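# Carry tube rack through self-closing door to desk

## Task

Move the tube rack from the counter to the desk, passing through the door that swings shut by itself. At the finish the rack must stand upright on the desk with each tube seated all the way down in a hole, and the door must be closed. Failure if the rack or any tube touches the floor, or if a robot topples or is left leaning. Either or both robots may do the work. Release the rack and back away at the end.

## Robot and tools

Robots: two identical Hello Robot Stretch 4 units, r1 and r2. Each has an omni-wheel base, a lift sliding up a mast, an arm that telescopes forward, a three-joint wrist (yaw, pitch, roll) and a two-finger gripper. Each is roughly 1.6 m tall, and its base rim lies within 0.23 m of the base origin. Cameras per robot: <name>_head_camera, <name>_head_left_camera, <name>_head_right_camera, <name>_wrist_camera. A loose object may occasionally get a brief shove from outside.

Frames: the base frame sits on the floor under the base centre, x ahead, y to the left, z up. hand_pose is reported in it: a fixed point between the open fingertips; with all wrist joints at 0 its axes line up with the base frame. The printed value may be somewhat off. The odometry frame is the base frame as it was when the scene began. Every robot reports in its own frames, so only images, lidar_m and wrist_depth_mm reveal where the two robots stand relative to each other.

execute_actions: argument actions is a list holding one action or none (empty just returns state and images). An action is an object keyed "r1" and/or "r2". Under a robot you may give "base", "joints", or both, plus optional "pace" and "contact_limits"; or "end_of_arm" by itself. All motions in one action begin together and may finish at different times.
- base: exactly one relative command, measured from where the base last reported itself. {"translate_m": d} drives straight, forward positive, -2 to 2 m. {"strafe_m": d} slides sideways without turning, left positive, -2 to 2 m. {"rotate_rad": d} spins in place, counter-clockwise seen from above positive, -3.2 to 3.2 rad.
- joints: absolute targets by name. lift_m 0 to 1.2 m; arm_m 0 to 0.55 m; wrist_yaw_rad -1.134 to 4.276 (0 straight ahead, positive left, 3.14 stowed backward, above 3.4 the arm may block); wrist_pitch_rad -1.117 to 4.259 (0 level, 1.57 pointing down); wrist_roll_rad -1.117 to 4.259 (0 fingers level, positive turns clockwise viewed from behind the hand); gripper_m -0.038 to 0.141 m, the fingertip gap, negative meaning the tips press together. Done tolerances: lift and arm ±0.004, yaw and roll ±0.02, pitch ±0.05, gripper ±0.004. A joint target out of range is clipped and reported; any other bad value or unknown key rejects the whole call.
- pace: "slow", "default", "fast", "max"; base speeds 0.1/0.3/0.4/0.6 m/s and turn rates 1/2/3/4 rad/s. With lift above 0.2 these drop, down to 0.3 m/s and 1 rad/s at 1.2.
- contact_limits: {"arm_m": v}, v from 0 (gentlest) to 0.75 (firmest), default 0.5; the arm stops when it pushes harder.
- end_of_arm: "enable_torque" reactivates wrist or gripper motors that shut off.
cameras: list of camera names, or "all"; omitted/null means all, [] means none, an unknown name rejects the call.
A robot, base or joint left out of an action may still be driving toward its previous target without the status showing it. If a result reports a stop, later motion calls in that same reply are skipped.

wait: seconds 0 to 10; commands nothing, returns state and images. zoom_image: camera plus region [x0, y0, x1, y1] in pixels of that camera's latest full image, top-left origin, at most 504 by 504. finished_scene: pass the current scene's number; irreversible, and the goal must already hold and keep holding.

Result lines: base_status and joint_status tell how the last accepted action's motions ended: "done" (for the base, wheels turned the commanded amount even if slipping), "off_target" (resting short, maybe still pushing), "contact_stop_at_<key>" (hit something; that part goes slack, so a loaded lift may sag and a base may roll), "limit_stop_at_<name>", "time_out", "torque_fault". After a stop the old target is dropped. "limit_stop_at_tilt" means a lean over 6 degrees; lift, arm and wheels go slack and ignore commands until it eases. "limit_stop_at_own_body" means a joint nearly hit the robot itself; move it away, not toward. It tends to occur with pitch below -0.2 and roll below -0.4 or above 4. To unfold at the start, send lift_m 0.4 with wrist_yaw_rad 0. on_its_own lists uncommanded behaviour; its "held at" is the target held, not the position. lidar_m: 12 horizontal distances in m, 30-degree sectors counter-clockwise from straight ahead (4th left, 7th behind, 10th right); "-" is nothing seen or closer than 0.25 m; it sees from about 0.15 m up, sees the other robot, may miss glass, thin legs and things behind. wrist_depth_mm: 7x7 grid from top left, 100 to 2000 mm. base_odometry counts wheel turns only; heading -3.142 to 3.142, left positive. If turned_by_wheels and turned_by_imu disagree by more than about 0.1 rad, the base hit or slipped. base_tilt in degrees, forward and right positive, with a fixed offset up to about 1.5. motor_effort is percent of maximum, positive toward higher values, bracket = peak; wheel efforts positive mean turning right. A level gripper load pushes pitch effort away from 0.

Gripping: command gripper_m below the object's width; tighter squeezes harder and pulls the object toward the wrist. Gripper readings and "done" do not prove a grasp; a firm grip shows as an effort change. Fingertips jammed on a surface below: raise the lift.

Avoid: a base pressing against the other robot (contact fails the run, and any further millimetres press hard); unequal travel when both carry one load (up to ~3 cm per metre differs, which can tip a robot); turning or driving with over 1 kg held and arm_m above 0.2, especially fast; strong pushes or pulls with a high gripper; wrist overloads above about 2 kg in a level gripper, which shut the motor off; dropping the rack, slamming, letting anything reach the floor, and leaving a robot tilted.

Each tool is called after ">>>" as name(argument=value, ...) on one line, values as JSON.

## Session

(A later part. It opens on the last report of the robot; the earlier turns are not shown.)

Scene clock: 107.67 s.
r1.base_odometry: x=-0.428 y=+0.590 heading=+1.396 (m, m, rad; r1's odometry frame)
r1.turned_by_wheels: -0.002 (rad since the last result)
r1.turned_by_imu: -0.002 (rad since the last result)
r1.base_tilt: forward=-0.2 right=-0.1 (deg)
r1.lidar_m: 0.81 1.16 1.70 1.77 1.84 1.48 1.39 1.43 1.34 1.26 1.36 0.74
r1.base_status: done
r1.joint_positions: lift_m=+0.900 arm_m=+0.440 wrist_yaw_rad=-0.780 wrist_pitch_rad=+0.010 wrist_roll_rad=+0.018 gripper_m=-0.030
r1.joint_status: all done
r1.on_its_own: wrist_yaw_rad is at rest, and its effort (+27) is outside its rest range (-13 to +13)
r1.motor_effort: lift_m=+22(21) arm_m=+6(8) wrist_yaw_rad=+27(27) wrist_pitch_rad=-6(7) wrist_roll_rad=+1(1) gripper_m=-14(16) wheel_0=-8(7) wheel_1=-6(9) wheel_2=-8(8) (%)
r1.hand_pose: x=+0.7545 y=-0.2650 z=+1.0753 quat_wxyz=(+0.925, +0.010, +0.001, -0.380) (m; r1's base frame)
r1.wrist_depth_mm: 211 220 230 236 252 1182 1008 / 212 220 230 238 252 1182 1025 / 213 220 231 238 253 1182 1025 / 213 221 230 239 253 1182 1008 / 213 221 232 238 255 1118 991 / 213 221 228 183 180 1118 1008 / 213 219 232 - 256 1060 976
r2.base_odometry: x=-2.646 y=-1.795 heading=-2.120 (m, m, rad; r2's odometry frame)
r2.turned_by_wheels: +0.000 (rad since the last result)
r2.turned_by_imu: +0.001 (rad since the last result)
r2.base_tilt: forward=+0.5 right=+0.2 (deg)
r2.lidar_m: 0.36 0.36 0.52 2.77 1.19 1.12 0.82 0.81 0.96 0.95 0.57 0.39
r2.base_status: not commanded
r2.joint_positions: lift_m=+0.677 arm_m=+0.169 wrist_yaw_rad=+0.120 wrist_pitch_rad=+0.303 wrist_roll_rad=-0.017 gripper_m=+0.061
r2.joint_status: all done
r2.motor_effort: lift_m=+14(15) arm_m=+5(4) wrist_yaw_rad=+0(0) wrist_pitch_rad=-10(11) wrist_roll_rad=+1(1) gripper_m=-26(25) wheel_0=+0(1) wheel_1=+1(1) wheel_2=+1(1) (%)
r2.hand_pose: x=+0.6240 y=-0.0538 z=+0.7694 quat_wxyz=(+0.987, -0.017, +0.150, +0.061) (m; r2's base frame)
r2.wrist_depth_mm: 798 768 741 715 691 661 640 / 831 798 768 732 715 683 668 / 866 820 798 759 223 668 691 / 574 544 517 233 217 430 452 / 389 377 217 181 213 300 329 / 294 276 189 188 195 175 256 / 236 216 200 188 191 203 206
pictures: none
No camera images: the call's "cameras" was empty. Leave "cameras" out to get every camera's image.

>>> execute_actions(actions=[{"r1":{"base":{"strafe_m":-0.085},"joints":{"arm_m":0.545},"pace":"slow"},"r2":{"joints":{"lift_m":0.671},"pace":"slow"}}], cameras=["r1_wrist_camera"])

>>> execute_actions(actions=[{"r1":{"base":{"strafe_m":-0.075},"joints":{"wrist_yaw_rad":-0.6}},"r2":{"joints":{"gripper_m":0.141}}}], cameras=["r1_wrist_camera","r1_head_camera","r2_wrist_camera"])

Scene clock: 112.07 s.
r1.base_odometry: x=-0.344 y=+0.575 heading=+1.396 (m, m, rad; r1's odometry frame)
r1.turned_by_wheels: +0.000 (rad since the last result)
r1.turned_by_imu: +0.001 (rad since the last result)
r1.base_tilt: forward=-0.2 right=-0.1 (deg)
r1.lidar_m: 0.85 1.14 1.65 1.84 1.93 1.46 1.39 1.43 1.26 1.19 1.27 0.87
r1.base_status: done
r1.joint_positions: lift_m=+0.900 arm_m=+0.544 wrist_yaw_rad=-0.767 wrist_pitch_rad=+0.010 wrist_roll_rad=+0.018 gripper_m=-0.030
r1.joint_status: all done
r1.motor_effort: lift_m=+21(21) arm_m=+4(7) wrist_yaw_rad=-10(27) wrist_pitch_rad=-7(6) wrist_roll_rad=+1(2) gripper_m=-15(15) wheel_0=+0(6) wheel_1=-1(6) wheel_2=+3(8) (%)
r1.hand_pose: x=+0.8621 y=-0.2632 z=+1.0753 quat_wxyz=(+0.927, +0.010, +0.001, -0.374) (m; r1's base frame)
r1.wrist_depth_mm: 197 211 228 176 891 1042 946 / 197 210 229 177 891 1060 946 / 198 213 229 179 878 1060 946 / 198 213 230 181 904 1078 946 / 200 213 230 178 904 1060 931 / 199 213 183 175 184 1078 946 / 201 208 229 - 946 991 917
r2.base_odometry: x=-2.646 y=-1.795 heading=-2.120 (m, m, rad; r2's odometry frame)
r2.turned_by_wheels: +0.000 (rad since the last result)
r2.turned_by_imu: +0.001 (rad since the last result)
r2.base_tilt: forward=+0.5 right=+0.2 (deg)
r2.lidar_m: 0.37 0.38 0.53 2.77 1.20 1.10 0.81 0.85 1.01 0.94 0.56 0.38
r2.base_status: not commanded
r2.joint_positions: lift_m=+0.671 arm_m=+0.169 wrist_yaw_rad=+0.120 wrist_pitch_rad=+0.303 wrist_roll_rad=-0.017 gripper_m=+0.061
r2.joint_status: all done
r2.motor_effort: lift_m=+13(15) arm_m=+4(4) wrist_yaw_rad=+0(1) wrist_pitch_rad=-10(10) wrist_roll_rad=+0(1) gripper_m=-26(27) wheel_0=+0(1) wheel_1=+1(1) wheel_2=+1(1) (%)
r2.hand_pose: x=+0.6240 y=-0.0538 z=+0.7634 quat_wxyz=(+0.987, -0.017, +0.150, +0.061) (m; r2's base frame)
r2.wrist_depth_mm: 788 768 741 715 683 661 640 / 831 798 768 741 715 691 668 / 878 831 809 732 222 647 683 / 554 535 500 232 216 413 436 / 375 364 218 181 213 289 317 / 285 265 189 189 195 175 247 / 228 208 198 189 191 198 199
pictures: r1_wrist_camera
Images, in order (width x height): r1_wrist_camera 616x392.

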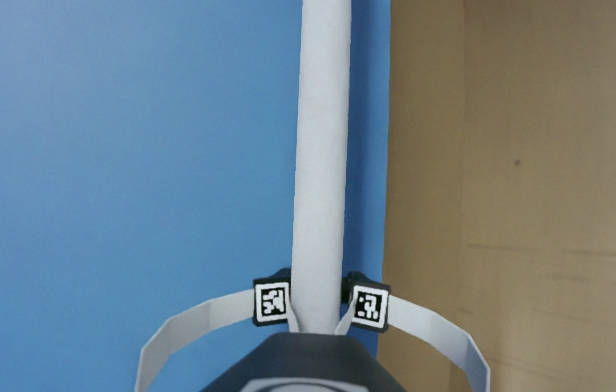

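Scene clock: 113.90 s.
r1.base_odometry: x=-0.270 y=+0.563 heading=+1.399 (m, m, rad; r1's odometry frame)
r1.turned_by_wheels: +0.003 (rad since the last result)
r1.turned_by_imu: +0.004 (rad since the last result)
r1.base_tilt: forward=-0.3 right=+0.0 (deg)
r1.lidar_m: 0.86 1.17 1.71 1.92 2.01 1.46 1.38 1.45 1.16 1.08 1.20 0.94
r1.base_status: done
r1.joint_positions: lift_m=+0.900 arm_m=+0.545 wrist_yaw_rad=-0.581 wrist_pitch_rad=+0.009 wrist_roll_rad=+0.018 gripper_m=-0.030
r1.joint_status: all done
r1.on_its_own: wrist_yaw_rad is at rest, and its effort (-56) is outside its rest range (-13 to +13)
r1.motor_effort: lift_m=+21(21) arm_m=+2(4) wrist_yaw_rad=-56(59) wrist_pitch_rad=-5(5) wrist_roll_rad=+0(1) gripper_m=-12(16) wheel_0=+15(15) wheel_1=+8(7) wheel_2=+17(17) (%)
r1.hand_pose: x=+0.9086 y=-0.2315 z=+1.0754 quat_wxyz=(+0.958, +0.010, +0.002, -0.287) (m; r1's base frame)
r1.wrist_depth_mm: 214 224 235 172 676 809 931 / 214 224 234 173 668 820 931 / 216 224 236 175 668 809 946 / 216 225 234 179 676 831 946 / 216 225 235 212 683 831 946 / 216 223 183 183 184 831 931 / 218 224 236 - 683 842 917
r2.base_odometry: x=-2.646 y=-1.795 heading=-2.120 (m, m, rad; r2's odometry frame)
r2.turned_by_wheels: +0.000 (rad since the last result)
r2.turned_by_imu: +0.000 (rad since the last result)
r2.base_tilt: forward=+0.5 right=+0.2 (deg)
r2.lidar_m: 0.37 0.38 0.52 2.76 1.21 1.08 0.81 0.82 1.01 0.95 0.56 0.38
r2.base_status: not commanded
r2.joint_positions: lift_m=+0.671 arm_m=+0.169 wrist_yaw_rad=+0.120 wrist_pitch_rad=+0.302 wrist_roll_rad=-0.017 gripper_m=+0.141
r2.joint_status: all done
r2.motor_effort: lift_m=+14(13) arm_m=+4(4) wrist_yaw_rad=+1(1) wrist_pitch_rad=-6(10) wrist_roll_rad=+0(0) gripper_m=+2(24) wheel_0=+0(0) wheel_1=+1(1) wheel_2=+1(1) (%)
r2.hand_pose: x=+0.6240 y=-0.0538 z=+0.7637 quat_wxyz=(+0.987, -0.017, +0.150, +0.061) (m; r2's base frame)
r2.wrist_depth_mm: 798 759 732 707 676 668 647 / 831 798 768 741 715 691 668 / 866 820 809 741 238 707 691 / 559 535 477 236 211 452 436 / 377 368 224 202 206 294 319 / 286 256 201 206 204 189 250 / 229 217 215 142 213 208 199
pictures: r1_head_camera, r1_wrist_camera, r2_wrist_camera
Images, in order (width x height): r1_head_camera 420x560, r1_wrist_camera 616x392, r2_wrist_camera 616x392.

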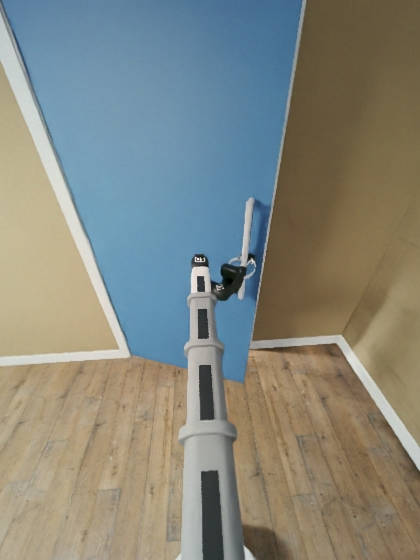

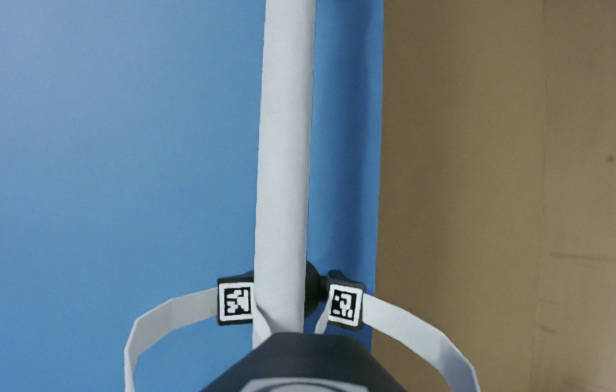

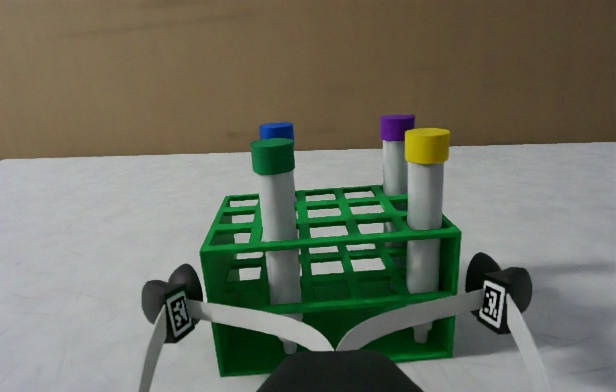

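>>> execute_actions(actions=[{"r1":{"base":{"translate_m":0.2},"pace":"slow"},"r2":{"joints":{"arm_m":0.005},"pace":"slow"}}], cameras=["r1_wrist_camera","r2_wrist_camera"])

>>> execute_actions(actions=[{"r1":{"joints":{"gripper_m":0.1}},"r2":{"base":{"translate_m":-0.3},"joints":{"lift_m":0.7}}}], cameras=["r1_wrist_camera","r1_head_camera","r2_wrist_camera"])

Scene clock: 119.43 s.
r1.base_odometry: x=-0.236 y=+0.760 heading=+1.396 (m, m, rad; r1's odometry frame)
r1.turned_by_wheels: -0.003 (rad since the last result)
r1.turned_by_imu: -0.004 (rad since the last result)
r1.base_tilt: forward=-0.2 right=+0.0 (deg)
r1.lidar_m: 0.87 1.00 1.40 1.91 2.00 1.67 1.59 1.64 1.16 1.12 1.18 0.86
r1.base_status: done
r1.joint_positions: lift_m=+0.900 arm_m=+0.545 wrist_yaw_rad=-0.611 wrist_pitch_rad=+0.010 wrist_roll_rad=+0.018 gripper_m=-0.030
r1.joint_status: not commanded
r1.on_its_own: wrist_yaw_rad is at rest, and its effort (+28) is outside its rest range (-13 to +13)
r1.motor_effort: lift_m=+21(21) arm_m=+2(2) wrist_yaw_rad=+28(55) wrist_pitch_rad=-7(3) wrist_roll_rad=+2(1) gripper_m=-14(16) wheel_0=-16(16) wheel_1=-8(8) wheel_2=-13(15) (%)
r1.hand_pose: x=+0.9017 y=-0.2370 z=+1.0753 quat_wxyz=(+0.954, +0.010, +0.002, -0.301) (m; r1's base frame)
r1.wrist_depth_mm: 176 191 213 231 430 539 699 / 175 191 213 232 433 544 691 / 176 193 214 233 436 549 699 / 177 194 215 234 436 544 699 / 177 195 216 234 439 554 707 / 177 194 208 183 180 564 732 / 178 189 213 - 459 512 741
r2.base_odometry: x=-2.646 y=-1.795 heading=-2.120 (m, m, rad; r2's odometry frame)
r2.turned_by_wheels: +0.000 (rad since the last result)
r2.turned_by_imu: +0.001 (rad since the last result)
r2.base_tilt: forward=+0.5 right=+0.2 (deg)
r2.lidar_m: 0.35 0.38 0.52 2.76 1.20 1.00 0.82 0.85 0.99 0.94 0.55 0.42
r2.base_status: not commanded
r2.joint_positions: lift_m=+0.671 arm_m=+0.006 wrist_yaw_rad=+0.120 wrist_pitch_rad=+0.302 wrist_roll_rad=-0.017 gripper_m=+0.141
r2.joint_status: all done
r2.motor_effort: lift_m=+13(13) arm_m=-4(4) wrist_yaw_rad=+2(1) wrist_pitch_rad=-7(7) wrist_roll_rad=-1(1) gripper_m=+1(0) wheel_0=+1(0) wheel_1=+1(0) wheel_2=+1(1) (%)
r2.hand_pose: x=+0.4606 y=-0.0538 z=+0.7637 quat_wxyz=(+0.987, -0.017, +0.150, +0.061) (m; r2's base frame)
r2.wrist_depth_mm: 960 931 891 866 831 798 788 / 1025 960 946 904 866 842 820 / 1042 991 917 831 402 750 707 / 559 539 517 413 402 452 445 / 382 370 359 349 340 329 322 / 287 258 216 268 263 189 253 / 230 218 223 142 214 210 200
pictures: r1_wrist_camera, r2_wrist_camera
Images, in order (width x height): r1_wrist_camera 616x392, r2_wrist_camera 616x392.

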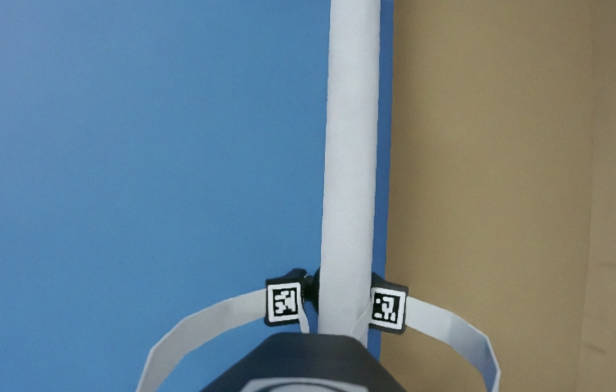

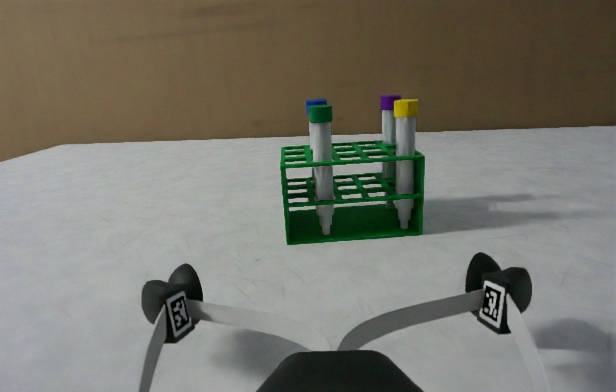

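Scene clock: 121.90 s.
r1.base_odometry: x=-0.236 y=+0.760 heading=+1.399 (m, m, rad; r1's odometry frame)
r1.turned_by_wheels: +0.003 (rad since the last result)
r1.turned_by_imu: +0.003 (rad since the last result)
r1.base_tilt: forward=-0.2 right=+0.0 (deg)
r1.lidar_m: 0.97 1.03 1.39 1.92 2.00 1.66 1.59 1.65 1.16 1.11 1.19 1.03
r1.base_status: not commanded
r1.joint_positions: lift_m=+0.900 arm_m=+0.545 wrist_yaw_rad=-0.600 wrist_pitch_rad=+0.010 wrist_roll_rad=+0.018 gripper_m=+0.100
r1.joint_status: all done
r1.motor_effort: lift_m=+21(21) arm_m=+2(2) wrist_yaw_rad=+0(32) wrist_pitch_rad=-9(7) wrist_roll_rad=+2(2) gripper_m=-2(16) wheel_0=-1(16) wheel_1=-1(8) wheel_2=-2(13) (%)
r1.hand_pose: x=+0.9041 y=-0.2351 z=+1.0753 quat_wxyz=(+0.955, +0.010, +0.002, -0.296) (m; r1's base frame)
r1.wrist_depth_mm: 245 270 309 334 421 517 647 / 244 271 310 336 418 517 647 / 247 273 310 340 421 525 661 / 246 276 312 362 424 521 661 / 247 276 309 364 418 530 661 / 247 272 297 340 377 535 668 / 250 268 309 - 445 539 683
r2.base_odometry: x=-2.490 y=-1.539 heading=-2.120 (m, m, rad; r2's odometry frame)
r2.turned_by_wheels: +0.000 (rad since the last result)
r2.turned_by_imu: +0.000 (rad since the last result)
r2.base_tilt: forward=+0.5 right=+0.1 (deg)
r2.lidar_m: 0.65 0.68 0.92 2.17 0.89 0.64 0.60 0.52 0.75 0.94 1.02 0.70
r2.base_status: done
r2.joint_positions: lift_m=+0.700 arm_m=+0.006 wrist_yaw_rad=+0.120 wrist_pitch_rad=+0.302 wrist_roll_rad=-0.017 gripper_m=+0.141
r2.joint_status: all done
r2.motor_effort: lift_m=+22(22) arm_m=-4(4) wrist_yaw_rad=+1(0) wrist_pitch_rad=-7(6) wrist_roll_rad=+0(1) gripper_m=+2(0) wheel_0=-1(4) wheel_1=-1(5) wheel_2=+0(6) (%)
r2.hand_pose: x=+0.4605 y=-0.0538 z=+0.7920 quat_wxyz=(+0.987, -0.017, +0.150, +0.061) (m; r2's base frame)
r2.wrist_depth_mm: 1281 1229 1182 1138 1118 1060 1042 / 1308 1281 1229 1205 1138 1118 1078 / 1430 1160 1098 891 750 866 831 / 668 640 603 585 559 535 521 / 1537 931 1464 1336 1308 442 1229 / 1618 991 216 1464 1336 188 1281 / 1336 1205 1255 142 1229 1182 1138
pictures: r1_head_camera, r1_wrist_camera, r2_wrist_camera
Images, in order (width x height): r1_head_camera 420x560, r1_wrist_camera 616x392, r2_wrist_camera 616x392.

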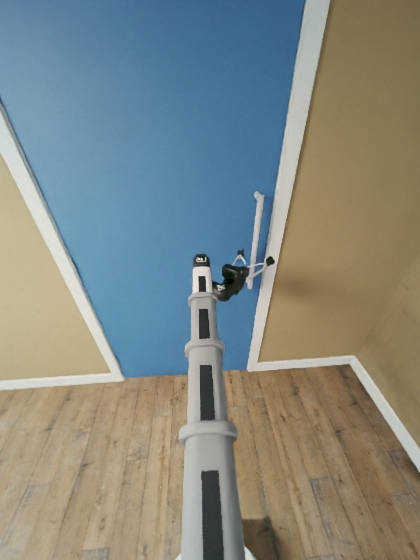

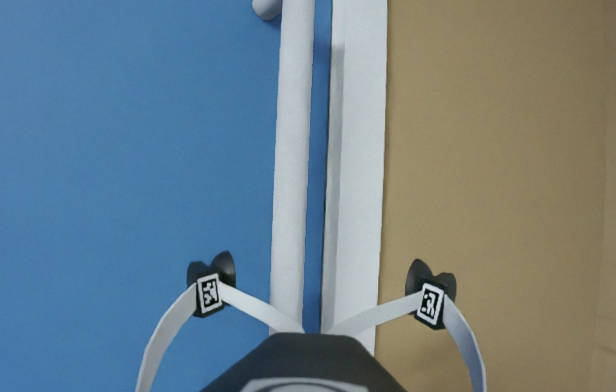

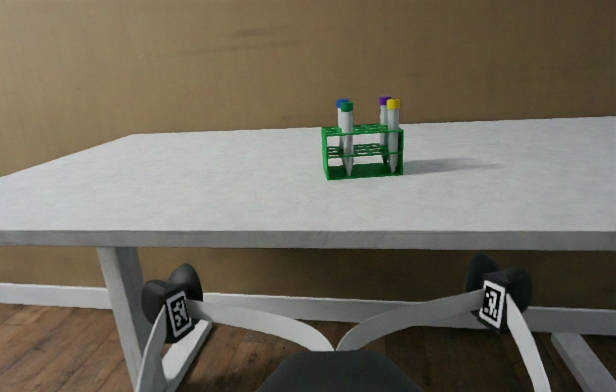

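>>> execute_actions(actions=[{"r1":{"joints":{"arm_m":0.25},"pace":"fast"}}], cameras=["r1_wrist_camera","r1_head_camera","r2_wrist_camera"])

Scene clock: 124.67 s.
r1.base_odometry: x=-0.236 y=+0.760 heading=+1.399 (m, m, rad; r1's odometry frame)
r1.turned_by_wheels: +0.000 (rad since the last result)
r1.turned_by_imu: +0.000 (rad since the last result)
r1.base_tilt: forward=-0.3 right=+0.0 (deg)
r1.lidar_m: 0.93 1.03 1.39 1.91 2.01 1.66 1.58 1.64 1.17 1.12 1.20 1.05
r1.base_status: not commanded
r1.joint_positions: lift_m=+0.900 arm_m=+0.251 wrist_yaw_rad=-0.600 wrist_pitch_rad=+0.010 wrist_roll_rad=+0.018 gripper_m=+0.100
r1.joint_status: all done
r1.motor_effort: lift_m=+21(21) arm_m=-5(4) wrist_yaw_rad=-1(0) wrist_pitch_rad=-6(9) wrist_roll_rad=+2(2) gripper_m=-1(0) wheel_0=-1(1) wheel_1=-1(1) wheel_2=-2(2) (%)
r1.hand_pose: x=+0.6104 y=-0.2351 z=+1.0753 quat_wxyz=(+0.955, +0.010, +0.002, -0.296) (m; r1's base frame)
r1.wrist_depth_mm: 480 530 603 707 831 1008 917 / 484 539 609 715 831 991 931 / 484 539 621 715 842 1025 931 / 488 539 627 707 842 1025 931 / 484 539 609 715 820 1008 917 / 492 535 521 715 778 1008 917 / 492 525 603 - 878 976 917
r2.base_odometry: x=-2.490 y=-1.539 heading=-2.120 (m, m, rad; r2's odometry frame)
r2.turned_by_wheels: +0.000 (rad since the last result)
r2.turned_by_imu: +0.000 (rad since the last result)
r2.base_tilt: forward=+0.5 right=+0.2 (deg)
r2.lidar_m: 0.64 0.70 0.93 2.15 0.91 0.64 0.60 0.51 0.73 0.95 1.00 0.71
r2.base_status: not commanded
r2.joint_positions: lift_m=+0.700 arm_m=+0.006 wrist_yaw_rad=+0.120 wrist_pitch_rad=+0.302 wrist_roll_rad=-0.017 gripper_m=+0.141
r2.joint_status: not commanded
r2.motor_effort: lift_m=+22(22) arm_m=-4(4) wrist_yaw_rad=+0(1) wrist_pitch_rad=-6(7) wrist_roll_rad=-2(0) gripper_m=-1(1) wheel_0=-1(1) wheel_1=-1(1) wheel_2=+0(0) (%)
r2.hand_pose: x=+0.4605 y=-0.0538 z=+0.7920 quat_wxyz=(+0.987, -0.017, +0.150, +0.061) (m; r2's base frame)
r2.wrist_depth_mm: 1308 1229 1182 1138 1078 1078 1042 / 1366 1281 1255 1182 1160 1098 1078 / 1430 1160 1078 891 750 866 831 / 668 634 609 580 564 535 512 / 1537 931 1464 1397 1336 439 1205 / 1618 991 216 1464 1397 188 1308 / 1336 1229 1255 141 1205 1205 1138
pictures: r1_head_camera, r1_wrist_camera, r2_wrist_camera
Images, in order (width x height): r1_head_camera 420x560, r1_wrist_camera 616x392, r2_wrist_camera 616x392.

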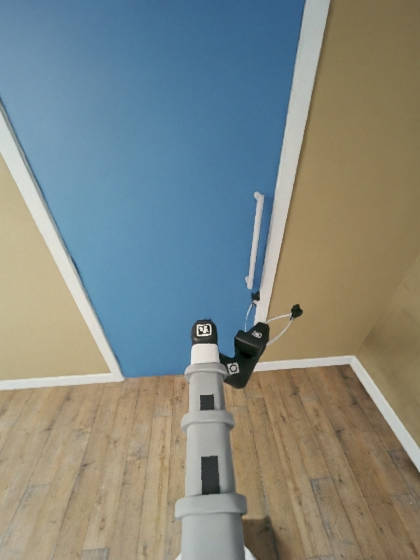

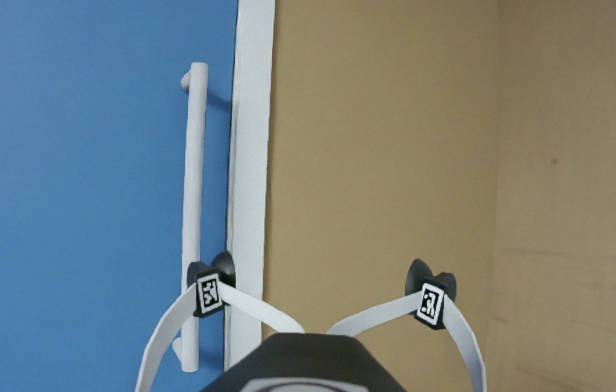

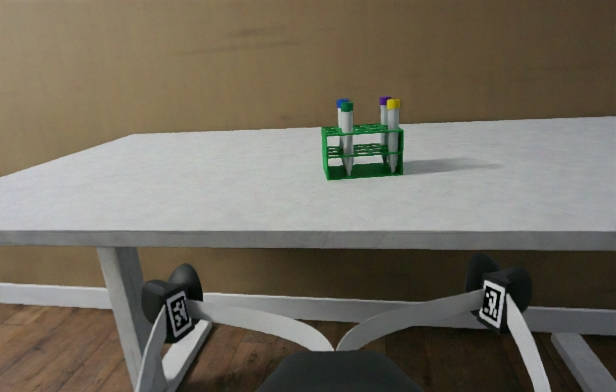

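>>> finished_scene(scene=2)

The scene is finished: the task was done.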